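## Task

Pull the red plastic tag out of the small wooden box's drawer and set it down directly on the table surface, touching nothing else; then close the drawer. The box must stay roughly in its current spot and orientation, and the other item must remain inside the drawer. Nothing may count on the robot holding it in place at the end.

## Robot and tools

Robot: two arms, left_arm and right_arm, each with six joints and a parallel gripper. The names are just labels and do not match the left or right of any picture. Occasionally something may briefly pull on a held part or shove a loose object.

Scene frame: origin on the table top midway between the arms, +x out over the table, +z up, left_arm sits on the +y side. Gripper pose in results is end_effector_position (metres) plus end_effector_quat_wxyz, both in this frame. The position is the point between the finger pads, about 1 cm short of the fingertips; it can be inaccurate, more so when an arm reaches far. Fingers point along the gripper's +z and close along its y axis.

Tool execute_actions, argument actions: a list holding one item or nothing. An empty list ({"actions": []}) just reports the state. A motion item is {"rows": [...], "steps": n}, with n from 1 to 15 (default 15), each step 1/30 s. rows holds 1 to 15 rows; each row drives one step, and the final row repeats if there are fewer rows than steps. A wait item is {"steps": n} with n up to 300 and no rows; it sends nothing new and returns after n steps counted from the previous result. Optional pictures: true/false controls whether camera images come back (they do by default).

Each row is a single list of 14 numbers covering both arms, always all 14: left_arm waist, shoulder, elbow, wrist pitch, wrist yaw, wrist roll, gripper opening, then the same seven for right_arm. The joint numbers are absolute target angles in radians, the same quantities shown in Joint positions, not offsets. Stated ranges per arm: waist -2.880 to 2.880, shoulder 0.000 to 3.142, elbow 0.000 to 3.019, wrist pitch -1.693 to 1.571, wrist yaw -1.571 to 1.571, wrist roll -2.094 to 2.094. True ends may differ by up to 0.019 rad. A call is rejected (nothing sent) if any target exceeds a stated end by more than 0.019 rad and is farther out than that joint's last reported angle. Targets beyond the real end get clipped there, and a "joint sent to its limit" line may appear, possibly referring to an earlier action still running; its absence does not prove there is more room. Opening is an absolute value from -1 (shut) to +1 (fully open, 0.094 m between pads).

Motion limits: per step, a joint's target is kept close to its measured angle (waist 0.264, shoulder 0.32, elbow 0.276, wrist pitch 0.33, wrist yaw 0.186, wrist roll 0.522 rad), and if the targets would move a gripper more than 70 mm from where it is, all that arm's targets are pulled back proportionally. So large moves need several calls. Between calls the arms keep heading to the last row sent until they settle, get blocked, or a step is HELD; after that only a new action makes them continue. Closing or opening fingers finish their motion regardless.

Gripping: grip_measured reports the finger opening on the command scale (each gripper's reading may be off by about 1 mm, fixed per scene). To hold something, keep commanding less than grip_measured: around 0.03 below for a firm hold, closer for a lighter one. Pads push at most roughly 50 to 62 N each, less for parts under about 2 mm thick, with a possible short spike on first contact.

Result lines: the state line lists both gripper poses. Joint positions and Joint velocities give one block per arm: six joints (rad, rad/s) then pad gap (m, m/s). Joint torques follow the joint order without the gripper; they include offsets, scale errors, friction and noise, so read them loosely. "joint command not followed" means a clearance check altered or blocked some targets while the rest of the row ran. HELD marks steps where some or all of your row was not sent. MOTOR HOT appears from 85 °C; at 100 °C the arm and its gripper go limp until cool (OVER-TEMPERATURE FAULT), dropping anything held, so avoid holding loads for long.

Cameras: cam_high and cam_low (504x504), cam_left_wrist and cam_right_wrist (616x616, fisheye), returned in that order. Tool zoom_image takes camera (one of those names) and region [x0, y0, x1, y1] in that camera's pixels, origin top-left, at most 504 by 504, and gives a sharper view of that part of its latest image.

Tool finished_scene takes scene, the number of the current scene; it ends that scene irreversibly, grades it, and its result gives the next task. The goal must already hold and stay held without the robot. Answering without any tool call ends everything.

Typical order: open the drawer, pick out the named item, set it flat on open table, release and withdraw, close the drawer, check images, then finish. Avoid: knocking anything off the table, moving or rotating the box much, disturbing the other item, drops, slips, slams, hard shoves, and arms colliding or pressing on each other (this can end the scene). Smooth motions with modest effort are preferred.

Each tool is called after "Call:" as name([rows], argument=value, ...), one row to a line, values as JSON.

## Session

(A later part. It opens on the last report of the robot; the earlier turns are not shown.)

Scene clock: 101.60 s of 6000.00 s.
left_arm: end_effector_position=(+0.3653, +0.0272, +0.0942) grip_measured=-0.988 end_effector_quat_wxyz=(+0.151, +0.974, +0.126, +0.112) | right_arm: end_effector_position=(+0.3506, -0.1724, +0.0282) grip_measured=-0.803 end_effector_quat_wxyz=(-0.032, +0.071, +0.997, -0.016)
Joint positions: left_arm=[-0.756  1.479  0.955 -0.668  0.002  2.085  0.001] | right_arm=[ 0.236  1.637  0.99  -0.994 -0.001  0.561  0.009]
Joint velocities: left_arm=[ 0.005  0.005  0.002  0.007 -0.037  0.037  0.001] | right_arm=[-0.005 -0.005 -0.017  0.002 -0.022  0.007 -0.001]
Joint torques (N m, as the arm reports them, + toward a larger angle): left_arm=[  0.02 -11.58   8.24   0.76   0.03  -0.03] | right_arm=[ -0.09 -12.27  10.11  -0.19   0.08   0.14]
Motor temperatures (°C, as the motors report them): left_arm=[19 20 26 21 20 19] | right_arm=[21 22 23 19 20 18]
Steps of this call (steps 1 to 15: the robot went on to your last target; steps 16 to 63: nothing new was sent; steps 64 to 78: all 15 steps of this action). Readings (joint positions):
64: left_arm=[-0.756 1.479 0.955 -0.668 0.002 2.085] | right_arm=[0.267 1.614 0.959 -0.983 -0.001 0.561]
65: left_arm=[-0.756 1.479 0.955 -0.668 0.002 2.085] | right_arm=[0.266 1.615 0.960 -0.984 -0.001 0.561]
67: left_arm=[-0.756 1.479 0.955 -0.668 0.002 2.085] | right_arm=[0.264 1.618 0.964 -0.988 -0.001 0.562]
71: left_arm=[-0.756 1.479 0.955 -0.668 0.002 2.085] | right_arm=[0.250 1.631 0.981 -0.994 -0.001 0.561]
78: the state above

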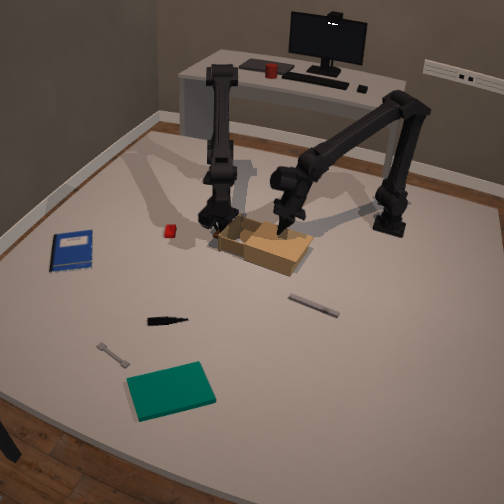

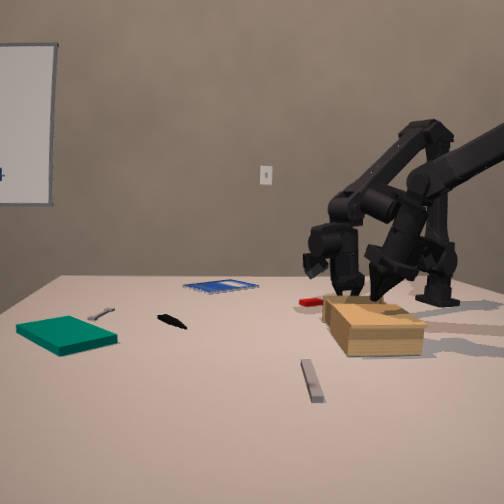

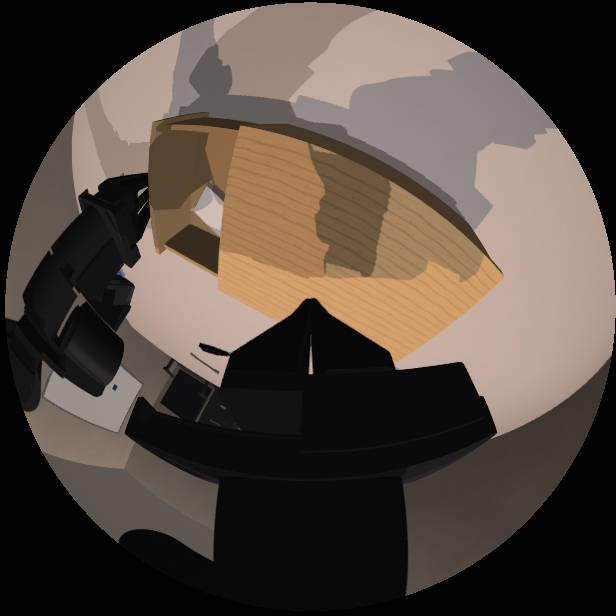

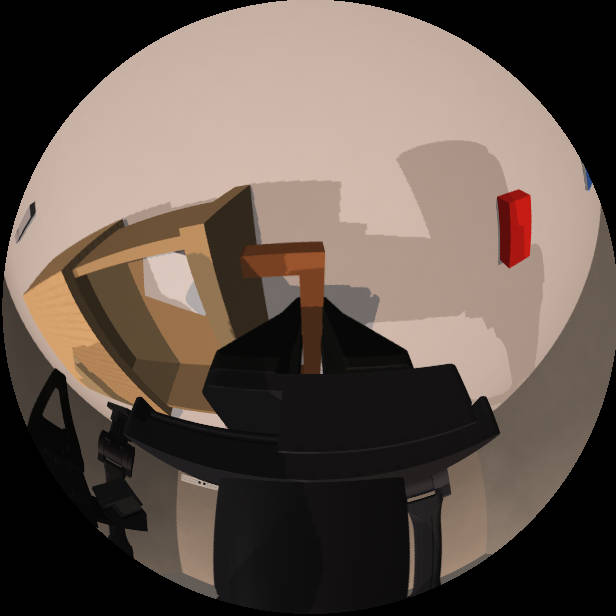

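Call:
execute_actions([
  {"rows":[[-0.755,1.485,0.975,-0.67,0,2.085,-1,0.236,1.65,1.04,-1.008,0.0,0.565,-0.78],[-0.755,1.495,0.97,-0.67,0,2.085,-1,0.236,1.65,1.04,-1.008,0.0,0.565,-0.7],[-0.755,1.505,0.965,-0.67,0,2.085,-1,0.236,1.65,1.04,-1.008,0.0,0.565,-0.62],[-0.755,1.515,0.96,-0.67,0,2.085,-1,0.236,1.65,1.04,-1.008,0.0,0.565,-0.55],[-0.755,1.525,0.96,-0.67,0,2.085,-1,0.236,1.65,1.04,-1.008,0.0,0.565,-0.55],[-0.755,1.532,0.96,-0.67,0,2.085,-1,0.236,1.65,1.04,-1.008,0.0,0.565,-0.55],[-0.755,1.539,0.96,-0.67,0,2.085,-1,0.236,1.65,1.04,-1.008,0.0,0.565,-0.55],[-0.755,1.546,0.96,-0.67,0,2.085,-1,0.236,1.65,1.04,-1.008,0.0,0.565,-0.55],[-0.755,1.553,0.96,-0.67,0,2.085,-1,0.236,1.65,1.04,-1.008,0.0,0.565,-0.55],[-0.755,1.56,0.955,-0.675,0,2.085,-1,0.236,1.65,1.04,-1.008,0.0,0.565,-0.55]],"steps":15},
], pictures=false)

Call:
execute_actions([
  {"rows":[[-0.755,1.575,0.94,-0.685,0,2.085,-1,0.24,1.65,1.04,-1.008,0.0,0.565,-0.55],[-0.755,1.59,0.925,-0.695,0,2.085,-1,0.244,1.65,1.04,-1.008,0.0,0.565,-0.55],[-0.755,1.605,0.91,-0.705,0,2.085,-1,0.248,1.652,1.043,-1.008,0.0,0.57,-0.55],[-0.755,1.62,0.895,-0.715,0,2.085,-1,0.252,1.654,1.046,-1.008,0.0,0.575,-0.55],[-0.755,1.64,0.88,-0.725,0,2.085,-1,0.256,1.656,1.049,-1.008,0.0,0.58,-0.55],[-0.755,1.66,0.865,-0.735,0,2.085,-1,0.26,1.658,1.052,-1.008,0.0,0.585,-0.55],[-0.76,1.68,0.85,-0.745,0,2.085,-1,0.264,1.66,1.055,-1.008,0.0,0.59,-0.55],[-0.765,1.70,0.835,-0.755,0,2.085,-1,0.269,1.664,1.06,-1.008,0.0,0.595,-0.55],[-0.77,1.70,0.835,-0.755,0.01,2.085,-1,0.274,1.668,1.065,-1.009,-0.005,0.6,-0.55],[-0.77,1.70,0.835,-0.755,0.01,2.085,-1,0.28,1.672,1.07,-1.01,-0.01,0.605,-0.55],[-0.77,1.70,0.835,-0.755,0.01,2.085,-1,0.286,1.676,1.075,-1.011,-0.015,0.61,-0.55],[-0.77,1.70,0.835,-0.755,0.01,2.085,-1,0.292,1.68,1.081,-1.012,-0.02,0.615,-0.55],[-0.77,1.70,0.835,-0.755,0.01,2.085,-1,0.298,1.684,1.087,-1.013,-0.02,0.62,-0.55],[-0.77,1.70,0.835,-0.755,0.01,2.085,-1,0.304,1.688,1.093,-1.014,-0.02,0.625,-0.55],[-0.77,1.70,0.835,-0.755,0.01,2.085,-1,0.31,1.692,1.099,-1.015,-0.02,0.63,-0.55]],"steps":15},
], pictures=false)

Call:
execute_actions([
  {"rows":[[-0.77,1.70,0.835,-0.755,0.01,2.085,-1,0.316,1.696,1.105,-1.016,-0.02,0.635,-0.55],[-0.77,1.70,0.835,-0.755,0.01,2.085,-1,0.322,1.70,1.111,-1.017,-0.02,0.64,-0.55],[-0.77,1.70,0.835,-0.755,0.01,2.085,-1,0.328,1.704,1.117,-1.018,-0.02,0.645,-0.55],[-0.77,1.70,0.835,-0.755,0.01,2.085,-1,0.334,1.708,1.123,-1.019,-0.02,0.65,-0.55],[-0.77,1.70,0.835,-0.755,0.01,2.085,-1,0.34,1.712,1.129,-1.02,-0.02,0.655,-0.55],[-0.77,1.70,0.835,-0.755,0.01,2.085,-1,0.346,1.716,1.135,-1.021,-0.02,0.66,-0.55],[-0.77,1.70,0.835,-0.755,0.01,2.085,-1,0.352,1.72,1.141,-1.022,-0.02,0.665,-0.55],[-0.77,1.70,0.835,-0.755,0.01,2.085,-1,0.358,1.724,1.147,-1.023,-0.02,0.67,-0.55],[-0.77,1.70,0.835,-0.755,0.01,2.085,-1,0.364,1.728,1.153,-1.024,-0.02,0.675,-0.55],[-0.77,1.70,0.835,-0.755,0.01,2.085,-1,0.37,1.732,1.159,-1.025,-0.02,0.68,-0.55]],"steps":15},
])

Scene clock: 107.27 s of 6000.00 s.
left_arm: end_effector_position=(+0.3642, +0.0283, +0.0700) grip_measured=-0.988 end_effector_quat_wxyz=(+0.130, +0.979, +0.127, +0.096) | right_arm: end_effector_position=(+0.3508, -0.1727, +0.0282) grip_measured=-0.552 end_effector_quat_wxyz=(-0.031, +0.072, +0.997, -0.017)
Joint positions: left_arm=[-0.756  1.535  0.958 -0.668  0.002  2.085  0.001] | right_arm=[ 0.236  1.637  0.99  -0.994  0.     0.561  0.021]
Joint velocities: left_arm=[-0.005 -0.005 -0.007  0.002 -0.066 -0.022  0.   ] | right_arm=[ 0.005 -0.005  0.007 -0.007 -0.051 -0.037  0.   ]
Joint torques (N m, as the arm reports them, + toward a larger angle): left_arm=[ 0.09 -9.46  6.12  0.55  0.03 -0.03] | right_arm=[  0.26 -12.43  10.19  -0.17   0.06   0.09]
Motor temperatures (°C, as the motors report them): left_arm=[19 20 26 21 20 19] | right_arm=[21 22 24 19 20 18]
Steps of this call (steps 1 to 15: the robot went on to your last target; steps 16 to 90: nothing new was sent; then 2.17 s passed at rest; steps 91 to 105: all 15 steps of this action). Readings (joint positions):
91: left_arm=[-0.756 1.479 0.955 -0.668 0.002 2.085] | right_arm=[0.236 1.637 0.990 -0.994 -0.001 0.561]
92: left_arm=[-0.756 1.479 0.955 -0.668 0.002 2.085] | right_arm=[0.236 1.637 0.990 -0.994 -0.001 0.561]
94: left_arm=[-0.756 1.484 0.955 -0.668 0.002 2.085] | right_arm=[0.236 1.637 0.990 -0.994 -0.001 0.561]
98: left_arm=[-0.756 1.516 0.955 -0.668 0.002 2.085] | right_arm=[0.236 1.637 0.990 -0.994 -0.001 0.561]
105: the state above

Scene clock: 107.77 s of 6000.00 s.
left_arm: end_effector_position=(+0.3621, +0.0319, +0.0669) grip_measured=-0.988 end_effector_quat_wxyz=(+0.121, +0.980, +0.127, +0.094) | right_arm: end_effector_position=(+0.3533, -0.1608, +0.0283) grip_measured=-0.552 end_effector_quat_wxyz=(-0.037, +0.081, +0.996, -0.020)
Joint positions: left_arm=[-0.756  1.538  0.956 -0.681 -0.004  2.085  0.001] | right_arm=[ 0.259  1.661  1.021 -1.014 -0.001  0.604  0.021]
Joint velocities: left_arm=[ 0.005 -0.015  0.012 -0.007 -0.037  0.007 -0.001] | right_arm=[ 0.142  0.103  0.144 -0.051 -0.037  0.095 -0.001]
Joint torques (N m, as the arm reports them, + toward a larger angle): left_arm=[-0.73 -4.39  1.96 -0.7   0.57 -0.03] | right_arm=[  5.39 -11.5   11.53   0.64  -0.53   0.16]
Motor temperatures (°C, as the motors report them): left_arm=[19 20 26 21 20 19] | right_arm=[21 22 24 19 20 18]
Steps of this call (steps 1 to 15: all 15 steps of this action). Readings (joint positions):
1: left_arm=[-0.756 1.535 0.957 -0.668 0.002 2.085] | right_arm=[0.236 1.637 0.990 -0.994 0.000 0.561]
2: left_arm=[-0.756 1.536 0.957 -0.669 0.002 2.085] | right_arm=[0.236 1.637 0.990 -0.994 0.000 0.561]
4: left_arm=[-0.756 1.538 0.956 -0.671 0.002 2.085] | right_arm=[0.237 1.638 0.990 -0.994 0.000 0.562]
8: left_arm=[-0.756 1.539 0.956 -0.672 0.002 2.085] | right_arm=[0.241 1.641 0.994 -0.999 0.005 0.575]
15: the state above

Scene clock: 108.27 s of 6000.00 s.
left_arm: end_effector_position=(+0.3619, +0.0336, +0.0668) grip_measured=-0.988 end_effector_quat_wxyz=(+0.118, +0.980, +0.128, +0.094) | right_arm: end_effector_position=(+0.3600, -0.1197, +0.0296) grip_measured=-0.552 end_effector_quat_wxyz=(-0.032, +0.073, +0.997, -0.019)
Joint positions: left_arm=[-0.756  1.537  0.956 -0.687 -0.01   2.085  0.001] | right_arm=[ 0.337  1.71   1.091 -1.028 -0.004  0.666  0.021]
Joint velocities: left_arm=[-0.005 -0.005  0.002 -0.007 -0.051  0.022 -0.001] | right_arm=[ 0.015 -0.015 -0.012  0.002  0.037  0.081 -0.   ]
Joint torques (N m, as the arm reports them, + toward a larger angle): left_arm=[-0.82 -4.41  1.91 -0.79  0.67 -0.03] | right_arm=[  3.17 -12.59  11.48   0.53  -0.49   0.16]
Motor temperatures (°C, as the motors report them): left_arm=[19 20 26 21 20 19] | right_arm=[21 22 24 19 20 18]
Steps of this call (steps 1 to 15: all 15 steps of this action). Readings (joint positions):
1: left_arm=[-0.756 1.538 0.956 -0.681 -0.005 2.085] | right_arm=[0.265 1.665 1.026 -1.016 -0.002 0.608]
2: left_arm=[-0.756 1.538 0.956 -0.682 -0.005 2.085] | right_arm=[0.272 1.669 1.032 -1.017 -0.003 0.612]
4: left_arm=[-0.756 1.538 0.956 -0.683 -0.007 2.085] | right_arm=[0.287 1.677 1.045 -1.019 -0.003 0.623]
8: left_arm=[-0.756 1.538 0.956 -0.684 -0.008 2.085] | right_arm=[0.314 1.693 1.069 -1.024 -0.004 0.644]
15: the state above

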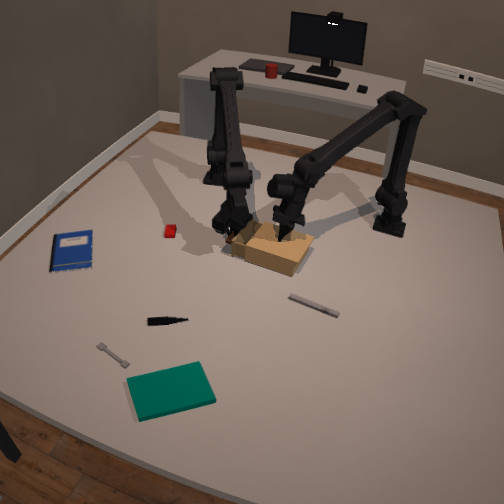

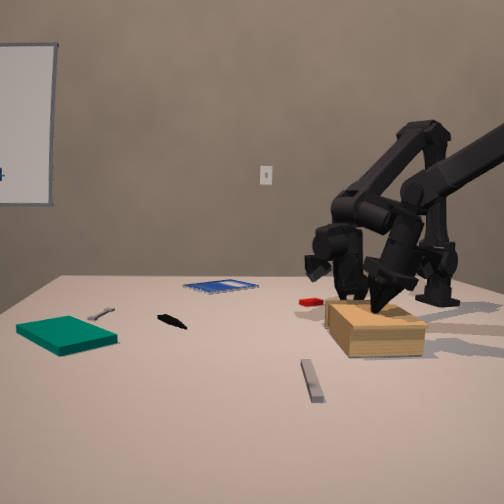

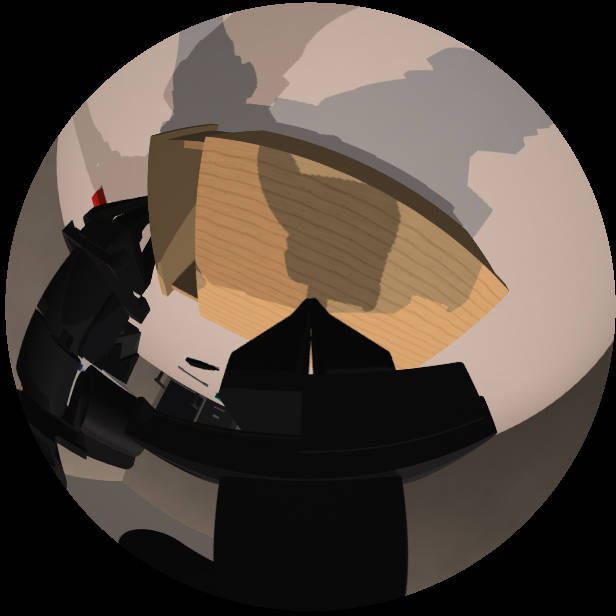

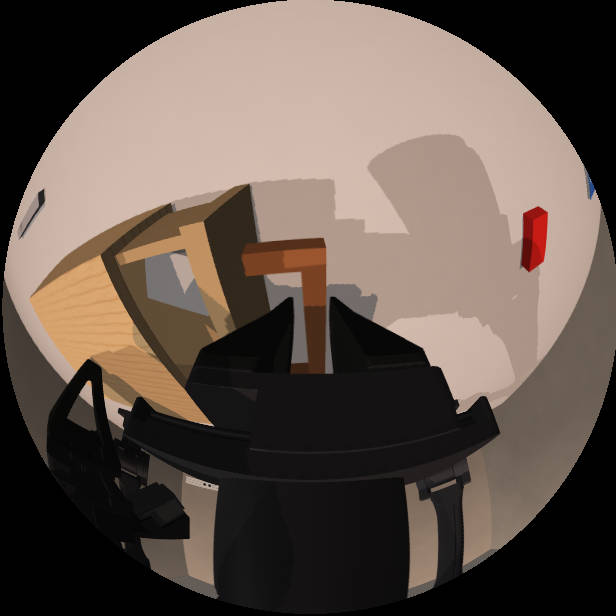

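Call:
execute_actions([
  {"rows":[[-0.78,1.70,0.835,-0.73,0.025,2.085,-1,0.376,1.735,1.163,-1.026,-0.02,0.685,-0.55],[-0.78,1.70,0.835,-0.73,0.025,2.085,-1,0.382,1.738,1.167,-1.027,-0.02,0.69,-0.55],[-0.78,1.70,0.835,-0.73,0.025,2.085,-1,0.388,1.741,1.171,-1.028,-0.02,0.695,-0.55],[-0.78,1.70,0.835,-0.73,0.025,2.085,-1,0.394,1.744,1.175,-1.029,-0.02,0.70,-0.55],[-0.78,1.70,0.835,-0.73,0.025,2.085,-1,0.40,1.747,1.179,-1.03,-0.02,0.705,-0.55],[-0.78,1.70,0.835,-0.73,0.025,2.085,-1,0.406,1.75,1.183,-1.031,-0.02,0.71,-0.55],[-0.78,1.70,0.835,-0.73,0.025,2.085,-1,0.412,1.753,1.187,-1.032,-0.02,0.715,-0.55],[-0.78,1.70,0.835,-0.73,0.025,2.085,-1,0.418,1.756,1.191,-1.033,-0.02,0.72,-0.55],[-0.78,1.70,0.835,-0.73,0.025,2.085,-1,0.424,1.759,1.195,-1.034,-0.02,0.725,-0.55],[-0.78,1.70,0.835,-0.73,0.025,2.085,-1,0.43,1.762,1.199,-1.035,-0.02,0.73,-0.55],[-0.78,1.70,0.835,-0.73,0.025,2.085,-1,0.436,1.765,1.203,-1.036,-0.02,0.735,-0.55],[-0.78,1.70,0.835,-0.73,0.025,2.085,-1,0.44,1.768,1.207,-1.037,-0.02,0.74,-0.55]],"steps":15},
], pictures=false)

Call:
execute_actions([
  {"steps":8},
])

Scene clock: 111.27 s of 6000.00 s.
left_arm: end_effector_position=(+0.3619, +0.0336, +0.0669) grip_measured=-0.988 end_effector_quat_wxyz=(+0.118, +0.980, +0.128, +0.094) | right_arm: end_effector_position=(+0.3605, -0.1055, +0.0293) grip_measured=-0.552 end_effector_quat_wxyz=(-0.031, +0.073, +0.997, -0.024)
Joint positions: left_arm=[-0.756  1.537  0.956 -0.687 -0.01   2.085  0.001] | right_arm=[ 0.367  1.729  1.117 -1.037  0.002  0.695  0.021]
Joint velocities: left_arm=[-0.005 -0.005 -0.012  0.007  0.022  0.066 -0.   ] | right_arm=[ 0.005 -0.005 -0.007  0.002  0.007 -0.051 -0.002]
Joint torques (N m, as the arm reports them, + toward a larger angle): left_arm=[-1.6  -4.16  1.83 -0.22  1.12 -0.01] | right_arm=[  0.35 -14.56   6.44   0.34  -0.02   0.04]
Motor temperatures (°C, as the motors report them): left_arm=[19 20 26 21 20 19] | right_arm=[21 22 24 19 20 18]
A step of this action was HELD (marked below), so the robot has no last target. An arm can still carry out its HELD step.
Steps of this call (steps 1 to 15: the robot went on to your last target; steps 16 to 75: nothing new was sent; steps 76 to 90: all 15 steps of this action). Readings (joint positions):
76: left_arm=[-0.756 1.537 0.956 -0.687 -0.010 2.085] | right_arm=[0.337 1.710 1.091 -1.028 -0.004 0.669]
77: left_arm=[-0.756 1.537 0.956 -0.687 -0.010 2.085] | right_arm=[0.338 1.710 1.092 -1.029 -0.004 0.670]
79: left_arm=[-0.756 1.537 0.956 -0.687 -0.010 2.085] | right_arm=[0.339 1.712 1.095 -1.034 -0.002 0.674]
83: left_arm=[-0.756 1.537 0.956 -0.687 -0.010 2.085] | right_arm=[0.357 1.723 1.110 -1.037 -0.001 0.688]
85: left_arm=[-0.756 1.537 0.956 -0.687 -0.010 2.085] | right_arm=[0.367 1.729 1.117 -1.037 0.005 0.695] HELD
86: left_arm=[-0.756 1.537 0.956 -0.687 -0.010 2.085] | right_arm=[0.368 1.729 1.117 -1.037 0.004 0.695] HELD
87: left_arm=[-0.756 1.537 0.956 -0.687 -0.010 2.085] | right_arm=[0.367 1.729 1.117 -1.037 0.003 0.695] HELD
88: left_arm=[-0.756 1.537 0.956 -0.687 -0.010 2.085] | right_arm=[0.367 1.729 1.117 -1.037 0.003 0.695] HELD
89: left_arm=[-0.756 1.537 0.956 -0.687 -0.010 2.085] | right_arm=[0.367 1.729 1.117 -1.037 0.003 0.695] HELD
90: the state above HELD
joint command not followed: on one or more control steps a check withheld the commanded joint targets of the right arm, and it was not sent them on those steps. On the call's last step the targets were still withheld.
cause: the commanded joint targets would bring a part of the robot too close to another arm (this arm's wrist (the part past joint 4) and the other arm's wrist (the part past joint 4)); next, command targets that bring no part of the robot closer to that arm.

Scene clock: 111.53 s of 6000.00 s.
left_arm: end_effector_position=(+0.3619, +0.0336, +0.0669) grip_measured=-0.988 end_effector_quat_wxyz=(+0.118, +0.980, +0.128, +0.094) | right_arm: end_effector_position=(+0.3605, -0.1055, +0.0293) grip_measured=-0.552 end_effector_quat_wxyz=(-0.031, +0.073, +0.997, -0.024)
Joint positions: left_arm=[-0.756  1.537  0.956 -0.687 -0.01   2.085  0.001] | right_arm=[ 0.367  1.729  1.117 -1.037  0.002  0.695  0.021]
Joint velocities: left_arm=[-0.024 -0.015  0.002 -0.017  0.051 -0.066 -0.001] | right_arm=[-0.005 -0.005 -0.007 -0.002  0.037 -0.022 -0.   ]
Joint torques (N m, as the arm reports them, + toward a larger angle): left_arm=[-1.52 -4.38  1.84 -0.23  1.12 -0.02] | right_arm=[  0.39 -14.81   6.44   0.45  -0.05   0.03]
Motor temperatures (°C, as the motors report them): left_arm=[19 20 25 21 20 19] | right_arm=[21 22 24 19 20 18]
Steps of this call (steps 1 to 8: nothing new was sent). Readings (joint positions):
1: left_arm=[-0.756 1.537 0.956 -0.687 -0.010 2.085] | right_arm=[0.367 1.729 1.117 -1.037 0.002 0.695]
2: left_arm=[-0.756 1.537 0.956 -0.687 -0.010 2.085] | right_arm=[0.367 1.729 1.117 -1.037 0.002 0.695]
4: left_arm=[-0.756 1.537 0.956 -0.687 -0.010 2.085] | right_arm=[0.367 1.729 1.117 -1.037 0.002 0.695]
8: the state above

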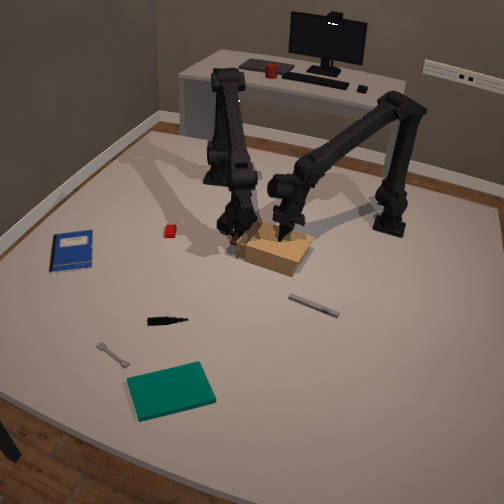

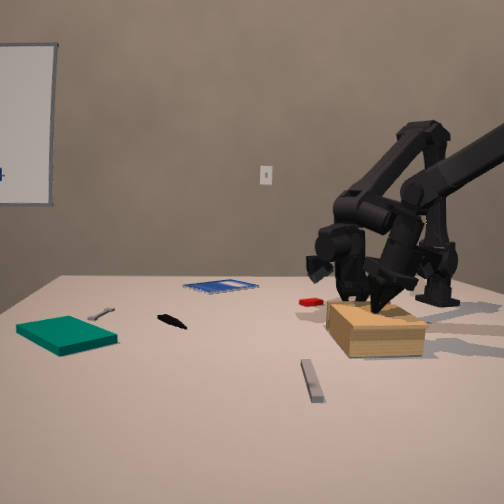

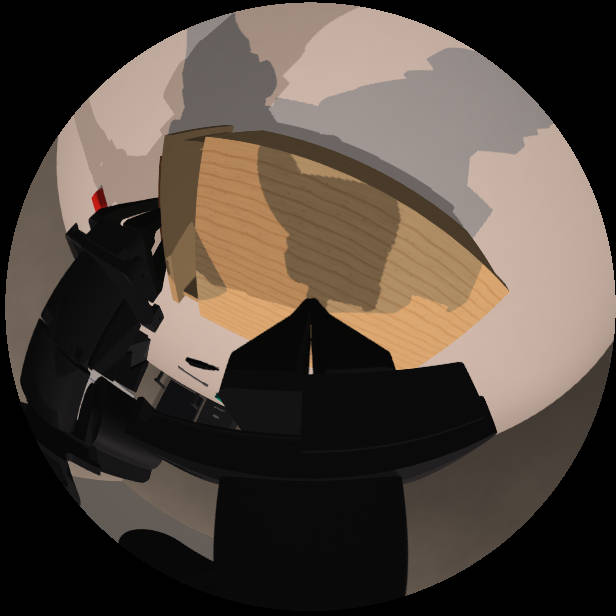

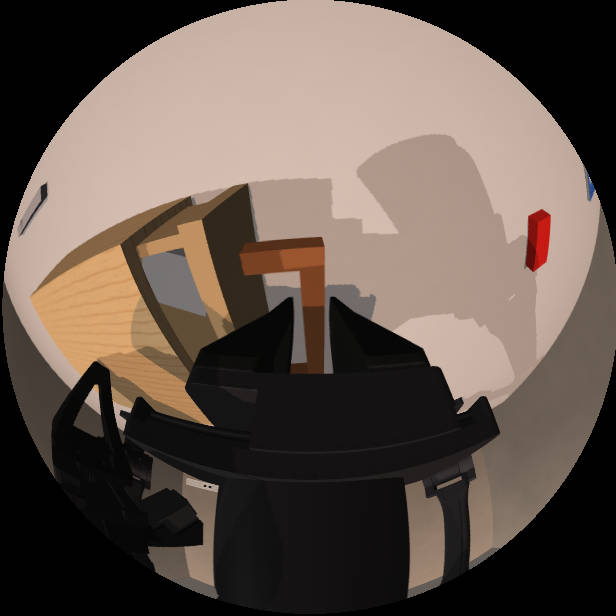

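Call:
execute_actions([
  {"rows":[[-0.756,1.62,0.89,-0.71,0,2.085,-1,0.367,1.735,1.14,-1.037,0,0.70,-0.55],[-0.756,1.57,0.93,-0.69,0,2.085,-1,0.367,1.735,1.14,-1.037,0,0.70,-0.55],[-0.756,1.53,0.96,-0.68,0,2.085,-1,0.367,1.735,1.14,-1.037,0,0.70,-0.55],[-0.756,1.50,0.96,-0.68,0,2.085,-1,0.367,1.735,1.14,-1.037,0,0.70,-0.55],[-0.756,1.48,0.955,-0.68,0,2.085,-1,0.367,1.735,1.14,-1.037,0,0.70,-0.55],[-0.756,1.465,0.945,-0.68,0,2.085,-1,0.367,1.735,1.14,-1.037,0,0.70,-0.55],[-0.75,1.455,0.935,-0.68,0,2.085,-1,0.367,1.735,1.14,-1.037,0,0.70,-0.55],[-0.74,1.445,0.925,-0.68,0,2.085,-1,0.367,1.735,1.14,-1.037,0,0.70,-0.55],[-0.73,1.44,0.915,-0.68,0,2.085,-1,0.367,1.735,1.14,-1.037,0,0.70,-0.55],[-0.72,1.44,0.91,-0.68,0,2.085,-1,0.367,1.735,1.14,-1.037,0,0.70,-0.55],[-0.71,1.44,0.905,-0.68,0,2.085,-1,0.367,1.735,1.14,-1.037,0,0.70,-0.55],[-0.70,1.44,0.905,-0.68,0,2.085,-1,0.367,1.735,1.14,-1.037,0,0.70,-0.55],[-0.69,1.44,0.905,-0.68,0,2.085,-1,0.367,1.735,1.14,-1.037,0,0.70,-0.55],[-0.68,1.44,0.905,-0.68,0,2.085,-1,0.367,1.735,1.14,-1.037,0,0.70,-0.55]],"steps":15},
], pictures=false)

Call:
execute_actions([
  {"steps":12},
])

Scene clock: 116.30 s of 6000.00 s.
left_arm: end_effector_position=(+0.3648, +0.0634, +0.0850) grip_measured=-0.988 end_effector_quat_wxyz=(+0.133, +0.973, +0.153, +0.107) | right_arm: end_effector_position=(+0.3605, -0.1055, +0.0293) grip_measured=-0.552 end_effector_quat_wxyz=(-0.031, +0.073, +0.997, -0.024)
Joint positions: left_arm=[-0.702  1.445  0.9   -0.684 -0.002  2.085  0.001] | right_arm=[ 0.367  1.729  1.117 -1.037  0.002  0.695  0.021]
Joint velocities: left_arm=[ 0.347 -0.015  0.007  0.002  0.037 -0.007  0.   ] | right_arm=[-0.015  0.015 -0.017  0.017  0.007 -0.037 -0.001]
Joint torques (N m, as the arm reports them, + toward a larger angle): left_arm=[  0.05 -10.48   6.78   0.94   0.24  -0.02] | right_arm=[  0.63 -14.15   8.27   0.47   0.01   0.11]
Motor temperatures (°C, as the motors report them): left_arm=[19 20 25 21 20 19] | right_arm=[21 22 24 19 20 18]
Steps of this call (steps 1 to 90: nothing new was sent; then 1.27 s passed at rest; steps 91 to 105: all 15 steps of this action). Readings (joint positions):
91: left_arm=[-0.755 1.537 0.956 -0.687 -0.010 2.085] | right_arm=[0.367 1.729 1.117 -1.037 0.002 0.695]
92: left_arm=[-0.755 1.533 0.957 -0.686 -0.010 2.085] | right_arm=[0.367 1.729 1.117 -1.037 0.002 0.695]
94: left_arm=[-0.755 1.528 0.957 -0.684 -0.007 2.085] | right_arm=[0.367 1.729 1.117 -1.037 0.002 0.695]
98: left_arm=[-0.755 1.497 0.936 -0.684 -0.003 2.085] | right_arm=[0.367 1.729 1.117 -1.037 0.002 0.695]
105: the state above

Scene clock: 116.70 s of 6000.00 s.
left_arm: end_effector_position=(+0.3718, +0.0715, +0.0849) grip_measured=-0.988 end_effector_quat_wxyz=(+0.131, +0.972, +0.165, +0.108) | right_arm: end_effector_position=(+0.3605, -0.1055, +0.0293) grip_measured=-0.552 end_effector_quat_wxyz=(-0.031, +0.073, +0.997, -0.024)
Joint positions: left_arm=[-0.679  1.445  0.899 -0.684 -0.002  2.085  0.001] | right_arm=[ 0.367  1.729  1.117 -1.037  0.002  0.695  0.021]
Joint velocities: left_arm=[ 0.005  0.015 -0.007  0.007  0.022 -0.037  0.001] | right_arm=[ 0.015 -0.005 -0.002 -0.007 -0.095 -0.066 -0.001]
Joint torques (N m, as the arm reports them, + toward a larger angle): left_arm=[ -0.31 -10.5    6.75   0.93   0.24  -0.01] | right_arm=[  0.68 -14.16   8.27   0.46   0.01   0.11]
Motor temperatures (°C, as the motors report them): left_arm=[19 20 25 21 20 19] | right_arm=[21 22 24 19 20 18]
Steps of this call (steps 1 to 12: the robot went on to your last target). Readings (joint positions):
1: left_arm=[-0.692 1.445 0.899 -0.684 -0.002 2.085] | right_arm=[0.367 1.729 1.117 -1.037 0.002 0.695]
2: left_arm=[-0.684 1.445 0.899 -0.684 -0.002 2.085] | right_arm=[0.367 1.729 1.117 -1.037 0.002 0.695]
4: left_arm=[-0.679 1.445 0.899 -0.684 -0.002 2.085] | right_arm=[0.367 1.729 1.117 -1.037 0.002 0.695]
8: left_arm=[-0.679 1.445 0.899 -0.684 -0.002 2.085] | right_arm=[0.367 1.729 1.117 -1.037 0.002 0.695]
12: the state above

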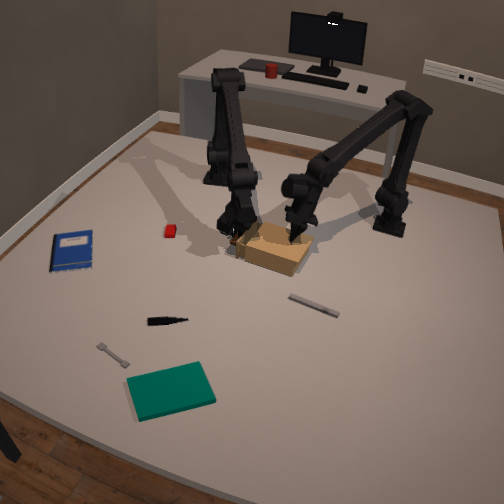

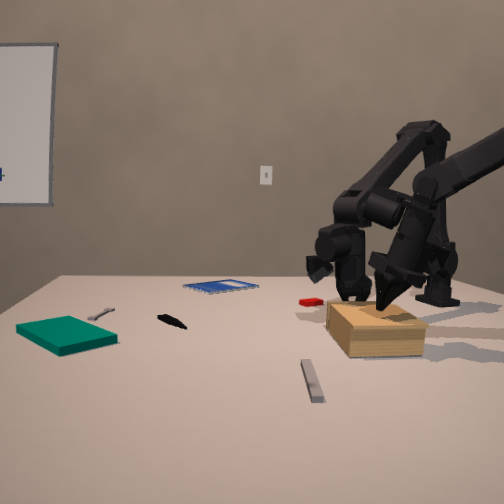

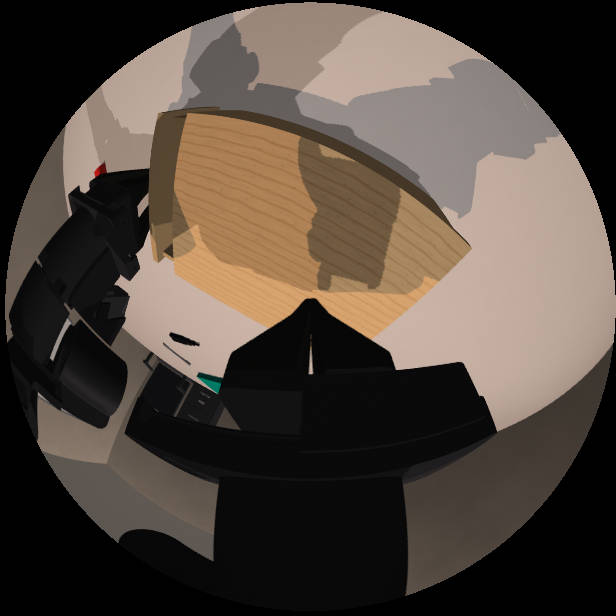

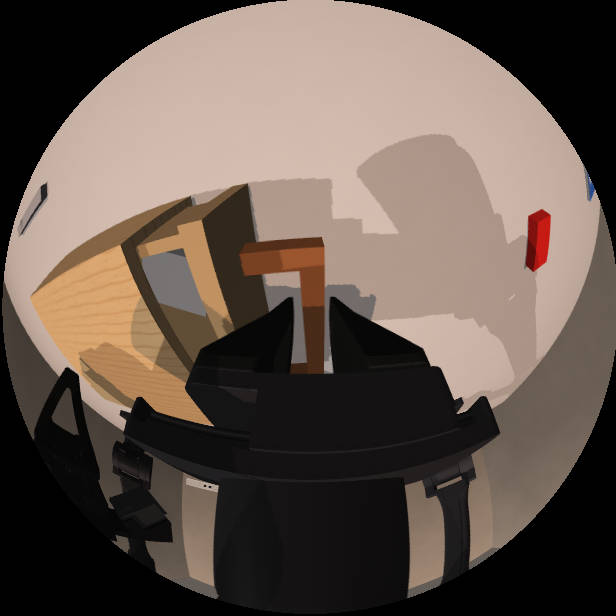

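On the box still. Press and push.

Call:
execute_actions([
  {"rows":[[-0.68,1.455,0.905,-0.68,0,2.085,-1,0.367,1.735,1.14,-1.037,0,0.70,-0.55],[-0.68,1.465,0.905,-0.68,0,2.085,-1,0.367,1.735,1.14,-1.037,0,0.70,-0.55],[-0.68,1.473,0.905,-0.68,0,2.085,-1,0.367,1.735,1.14,-1.037,0,0.70,-0.55],[-0.68,1.481,0.905,-0.68,0,2.085,-1,0.367,1.735,1.14,-1.037,0,0.70,-0.55],[-0.68,1.489,0.905,-0.68,0,2.085,-1,0.367,1.735,1.14,-1.037,0,0.70,-0.55],[-0.68,1.497,0.905,-0.68,0,2.085,-1,0.367,1.735,1.14,-1.037,0,0.70,-0.55],[-0.68,1.505,0.90,-0.68,0,2.085,-1,0.367,1.735,1.14,-1.037,0,0.70,-0.55],[-0.68,1.512,0.895,-0.68,0,2.085,-1,0.367,1.735,1.14,-1.037,0,0.70,-0.55],[-0.68,1.512,0.895,-0.68,0,2.085,-1,0.367,1.735,1.14,-1.037,0,0.70,-0.55],[-0.68,1.512,0.895,-0.68,0,2.085,-1,0.367,1.735,1.14,-1.037,0,0.70,-0.55],[-0.68,1.53,0.88,-0.69,0,2.085,-1,0.367,1.735,1.145,-1.037,0,0.70,-0.55],[-0.68,1.55,0.865,-0.70,0,2.085,-1,0.367,1.735,1.15,-1.037,0,0.70,-0.55],[-0.68,1.57,0.85,-0.71,0,2.085,-1,0.37,1.735,1.155,-1.037,0,0.70,-0.55],[-0.68,1.59,0.835,-0.72,0,2.085,-1,0.375,1.735,1.16,-1.037,0,0.70,-0.55],[-0.68,1.61,0.82,-0.73,0,2.085,-1,0.38,1.738,1.165,-1.037,0,0.70,-0.55]],"steps":15},
], pictures=false)

Call:
execute_actions([
  {"rows":[[-0.685,1.63,0.805,-0.73,0.01,2.085,-1,0.385,1.741,1.17,-1.035,-0.005,0.705,-0.55],[-0.69,1.65,0.79,-0.73,0.015,2.085,-1,0.39,1.744,1.175,-1.035,-0.01,0.71,-0.55],[-0.695,1.66,0.78,-0.73,0.02,2.085,-1,0.395,1.747,1.18,-1.035,-0.015,0.71,-0.55],[-0.70,1.66,0.78,-0.73,0.02,2.085,-1,0.40,1.75,1.185,-1.035,-0.02,0.715,-0.55],[-0.70,1.66,0.78,-0.73,0.02,2.085,-1,0.405,1.753,1.19,-1.035,-0.02,0.72,-0.55],[-0.70,1.66,0.78,-0.73,0.02,2.085,-1,0.41,1.756,1.194,-1.035,-0.02,0.725,-0.55],[-0.70,1.66,0.78,-0.73,0.02,2.085,-1,0.415,1.759,1.198,-1.035,-0.02,0.73,-0.55],[-0.70,1.66,0.78,-0.73,0.02,2.085,-1,0.42,1.762,1.202,-1.035,-0.02,0.735,-0.55],[-0.70,1.66,0.78,-0.73,0.02,2.085,-1,0.425,1.765,1.206,-1.035,-0.02,0.74,-0.55],[-0.70,1.66,0.78,-0.73,0.02,2.085,-1,0.43,1.768,1.21,-1.035,-0.02,0.74,-0.55],[-0.70,1.66,0.78,-0.73,0.02,2.085,-1,0.435,1.771,1.214,-1.035,-0.02,0.74,-0.55],[-0.70,1.66,0.78,-0.73,0.02,2.085,-1,0.44,1.774,1.218,-1.035,-0.02,0.74,-0.55]],"steps":15},
], pictures=false)

Call:
execute_actions([
  {"steps":8},
])

Scene clock: 121.57 s of 6000.00 s.
left_arm: end_effector_position=(+0.3701, +0.0730, +0.0669) grip_measured=-0.988 end_effector_quat_wxyz=(+0.115, +0.975, +0.165, +0.095) | right_arm: end_effector_position=(+0.3606, -0.1056, +0.0293) grip_measured=-0.552 end_effector_quat_wxyz=(-0.031, +0.073, +0.997, -0.024)
Joint positions: left_arm=[-0.679  1.487  0.9   -0.684 -0.002  2.085  0.001] | right_arm=[ 0.367  1.729  1.117 -1.037  0.003  0.695  0.021]
Joint velocities: left_arm=[ 0.005 -0.015 -0.007  0.002  0.066  0.051  0.001] | right_arm=[ 0.015 -0.005 -0.002  0.002  0.022 -0.095 -0.   ]
Joint torques (N m, as the arm reports them, + toward a larger angle): left_arm=[-0.17 -2.87  2.08 -0.71  0.22 -0.02] | right_arm=[  2.23 -13.85  10.14   0.48  -0.01   0.1 ]
Motor temperatures (°C, as the motors report them): left_arm=[19 20 25 21 20 19] | right_arm=[21 23 24 19 20 18]
Steps of this call (steps 1 to 30: the robot went on to your last target; steps 31 to 100: nothing new was sent; then 1.03 s passed at rest; steps 101 to 115: all 15 steps of this action). Readings (joint positions):
101: left_arm=[-0.679 1.445 0.899 -0.684 -0.002 2.085] | right_arm=[0.367 1.729 1.117 -1.037 0.002 0.695]
102: left_arm=[-0.679 1.446 0.899 -0.684 -0.002 2.085] | right_arm=[0.367 1.729 1.117 -1.037 0.002 0.695]
104: left_arm=[-0.679 1.452 0.899 -0.684 -0.002 2.085] | right_arm=[0.367 1.729 1.117 -1.037 0.002 0.695]
108: left_arm=[-0.679 1.482 0.899 -0.684 -0.002 2.085] | right_arm=[0.367 1.729 1.117 -1.037 0.002 0.695]
115: the state above

Scene clock: 122.07 s of 6000.00 s.
left_arm: end_effector_position=(+0.3700, +0.0730, +0.0668) grip_measured=-0.988 end_effector_quat_wxyz=(+0.115, +0.975, +0.165, +0.095) | right_arm: end_effector_position=(+0.3616, -0.0908, +0.0295) grip_measured=-0.552 end_effector_quat_wxyz=(-0.031, +0.075, +0.996, -0.024)
Joint positions: left_arm=[-0.679  1.487  0.9   -0.685 -0.002  2.085  0.001] | right_arm=[ 0.393  1.748  1.144 -1.046  0.001  0.725  0.021]
Joint velocities: left_arm=[-0.005  0.005  0.012 -0.022 -0.007 -0.037  0.   ] | right_arm=[ 0.073  0.063  0.09  -0.012 -0.066  0.051  0.001]
Joint torques (N m, as the arm reports them, + toward a larger angle): left_arm=[-1.18 -3.04  1.84 -0.23  0.77 -0.01] | right_arm=[  4.59 -13.17  11.67   0.96  -0.68   0.14]
Motor temperatures (°C, as the motors report them): left_arm=[19 20 25 21 20 19] | right_arm=[21 23 24 19 20 18]
Steps of this call (steps 1 to 15: all 15 steps of this action). Readings (joint positions):
1: left_arm=[-0.679 1.487 0.900 -0.684 -0.002 2.085] | right_arm=[0.367 1.729 1.117 -1.037 0.003 0.696]
2: left_arm=[-0.679 1.487 0.900 -0.684 -0.002 2.085] | right_arm=[0.368 1.729 1.117 -1.037 0.002 0.698]
4: left_arm=[-0.679 1.487 0.900 -0.684 -0.001 2.085] | right_arm=[0.368 1.729 1.118 -1.037 -0.001 0.701]
8: left_arm=[-0.679 1.487 0.900 -0.684 -0.001 2.085] | right_arm=[0.370 1.732 1.121 -1.041 -0.001 0.709]
15: the state above

Scene clock: 122.33 s of 6000.00 s.
left_arm: end_effector_position=(+0.3700, +0.0730, +0.0668) grip_measured=-0.988 end_effector_quat_wxyz=(+0.115, +0.975, +0.165, +0.095) | right_arm: end_effector_position=(+0.3618, -0.0881, +0.0294) grip_measured=-0.552 end_effector_quat_wxyz=(-0.030, +0.076, +0.996, -0.024)
Joint positions: left_arm=[-0.679  1.487  0.9   -0.685 -0.002  2.085  0.001] | right_arm=[ 0.397  1.751  1.148 -1.046  0.     0.731  0.021]
Joint velocities: left_arm=[ 0.005 -0.005 -0.002 -0.007 -0.022  0.022 -0.001] | right_arm=[-0.015 -0.005 -0.017  0.017  0.051 -0.037  0.   ]
Joint torques (N m, as the arm reports them, + toward a larger angle): left_arm=[-1.35 -3.19  1.88 -0.19  0.77 -0.02] | right_arm=[  5.1  -12.98  11.77   0.97  -0.65   0.15]
Motor temperatures (°C, as the motors report them): left_arm=[19 20 25 21 20 19] | right_arm=[21 23 24 19 20 18]
Steps of this call (steps 1 to 8: the robot went on to your last target). Readings (joint positions):
1: left_arm=[-0.679 1.487 0.900 -0.685 -0.002 2.085] | right_arm=[0.395 1.750 1.147 -1.046 0.001 0.727]
2: left_arm=[-0.679 1.487 0.900 -0.685 -0.002 2.085] | right_arm=[0.397 1.751 1.148 -1.046 0.001 0.729]
4: left_arm=[-0.679 1.487 0.900 -0.685 -0.002 2.085] | right_arm=[0.397 1.751 1.148 -1.046 0.000 0.731]
8: the state above

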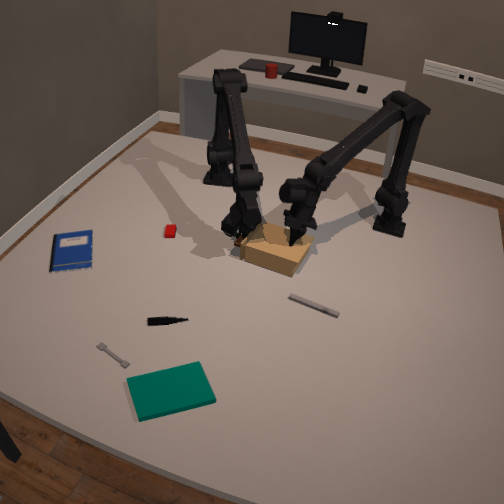

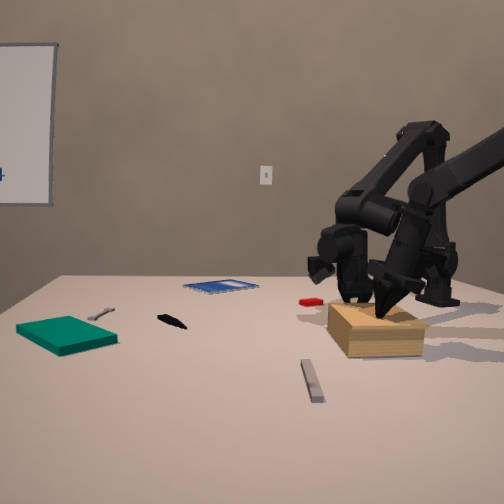

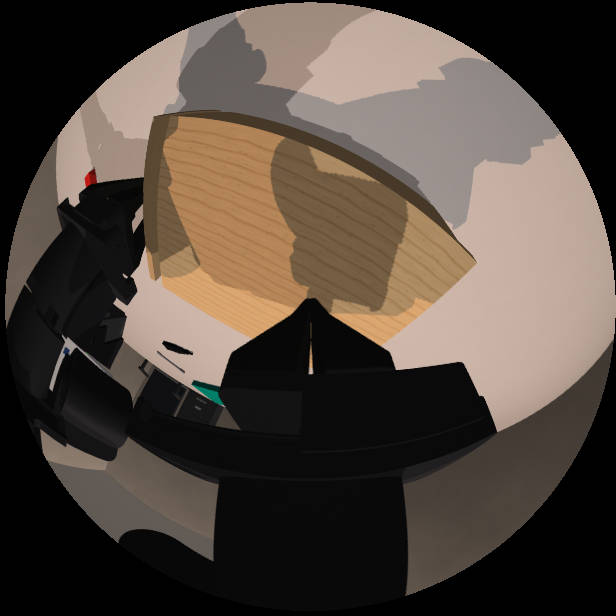

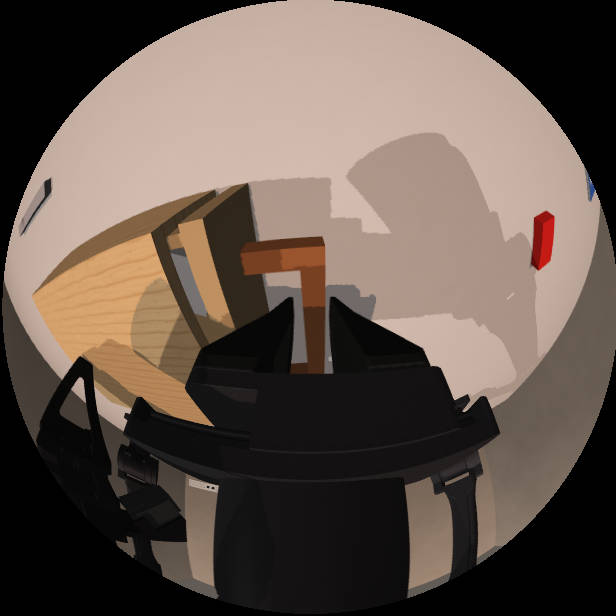

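About 1 cm left.

Call:
execute_actions([
  {"rows":[[-0.705,1.66,0.78,-0.72,0.025,2.085,-1,0.444,1.776,1.221,-1.035,-0.025,0.745,-0.55],[-0.71,1.66,0.78,-0.72,0.03,2.085,-1,0.448,1.778,1.224,-1.035,-0.025,0.75,-0.55],[-0.71,1.66,0.78,-0.72,0.03,2.085,-1,0.452,1.78,1.227,-1.035,-0.03,0.755,-0.55],[-0.71,1.66,0.78,-0.72,0.03,2.085,-1,0.456,1.782,1.23,-1.035,-0.03,0.76,-0.55],[-0.71,1.66,0.78,-0.72,0.03,2.085,-1,0.46,1.784,1.233,-1.035,-0.03,0.76,-0.55],[-0.71,1.66,0.78,-0.72,0.03,2.085,-1,0.464,1.786,1.236,-1.035,-0.03,0.76,-0.55],[-0.71,1.66,0.78,-0.72,0.03,2.085,-1,0.468,1.788,1.239,-1.035,-0.03,0.76,-0.55],[-0.71,1.66,0.78,-0.72,0.03,2.085,-1,0.472,1.79,1.242,-1.035,-0.03,0.76,-0.55]],"steps":15},
])

Scene clock: 124.40 s of 6000.00 s.
left_arm: end_effector_position=(+0.3702, +0.0739, +0.0670) grip_measured=-0.988 end_effector_quat_wxyz=(+0.114, +0.975, +0.166, +0.095) | right_arm: end_effector_position=(+0.3628, -0.0760, +0.0292) grip_measured=-0.552 end_effector_quat_wxyz=(-0.030, +0.076, +0.996, -0.022)
Joint positions: left_arm=[-0.678  1.487  0.9   -0.687 -0.005  2.085  0.001] | right_arm=[ 0.417  1.766  1.17  -1.049 -0.003  0.751  0.021]
Joint velocities: left_arm=[-0.015  0.005 -0.007 -0.017  0.066 -0.051  0.   ] | right_arm=[ 0.005 -0.015  0.002 -0.012 -0.081  0.007 -0.001]
Joint torques (N m, as the arm reports them, + toward a larger angle): left_arm=[-1.68 -3.06  1.8  -0.02  1.11 -0.02] | right_arm=[  5.83 -13.5   11.99   1.11  -0.88   0.13]
Motor temperatures (°C, as the motors report them): left_arm=[19 20 25 21 20 19] | right_arm=[21 23 24 19 20 18]
Steps of this call (steps 1 to 15: the robot went on to your last target; steps 16 to 47: nothing new was sent; steps 48 to 62: all 15 steps of this action). Readings (joint positions):
48: left_arm=[-0.679 1.487 0.900 -0.685 -0.002 2.085] | right_arm=[0.397 1.751 1.148 -1.046 -0.000 0.733]
49: left_arm=[-0.679 1.487 0.900 -0.685 -0.002 2.085] | right_arm=[0.397 1.751 1.148 -1.046 -0.001 0.734]
51: left_arm=[-0.679 1.487 0.900 -0.685 -0.002 2.085] | right_arm=[0.397 1.751 1.149 -1.046 -0.002 0.737]
55: left_arm=[-0.679 1.487 0.900 -0.685 -0.003 2.085] | right_arm=[0.402 1.756 1.156 -1.049 -0.004 0.741]
62: the state above

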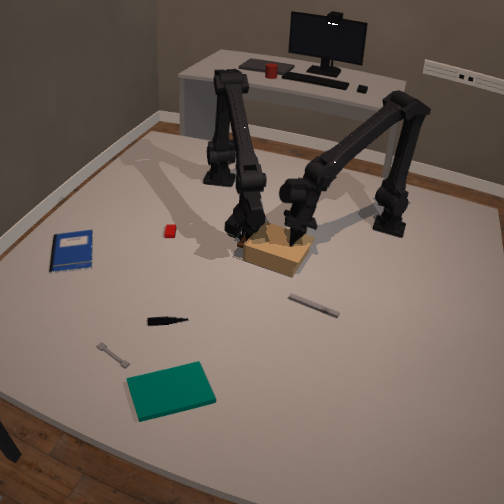

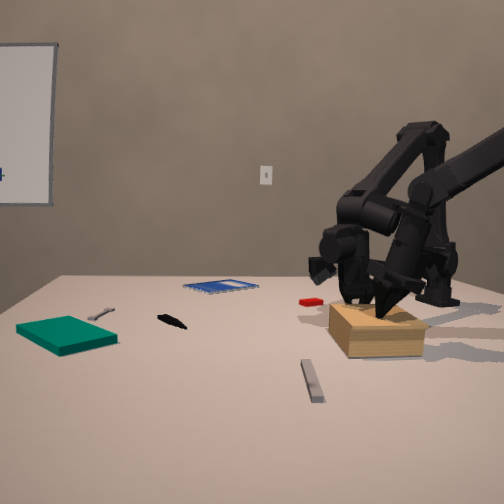

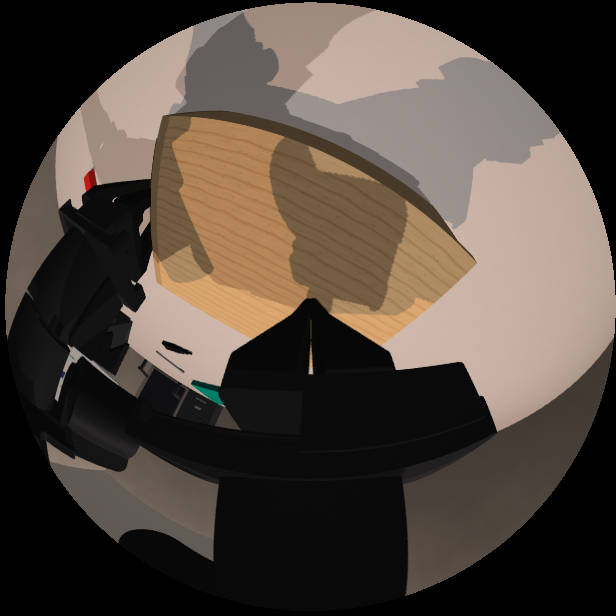

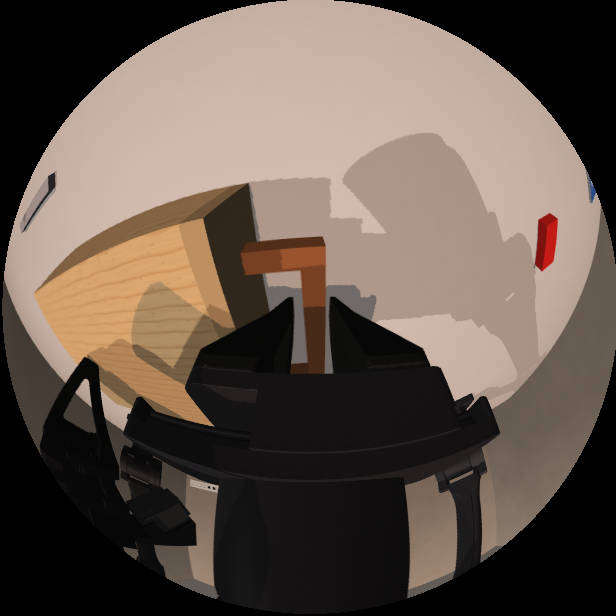

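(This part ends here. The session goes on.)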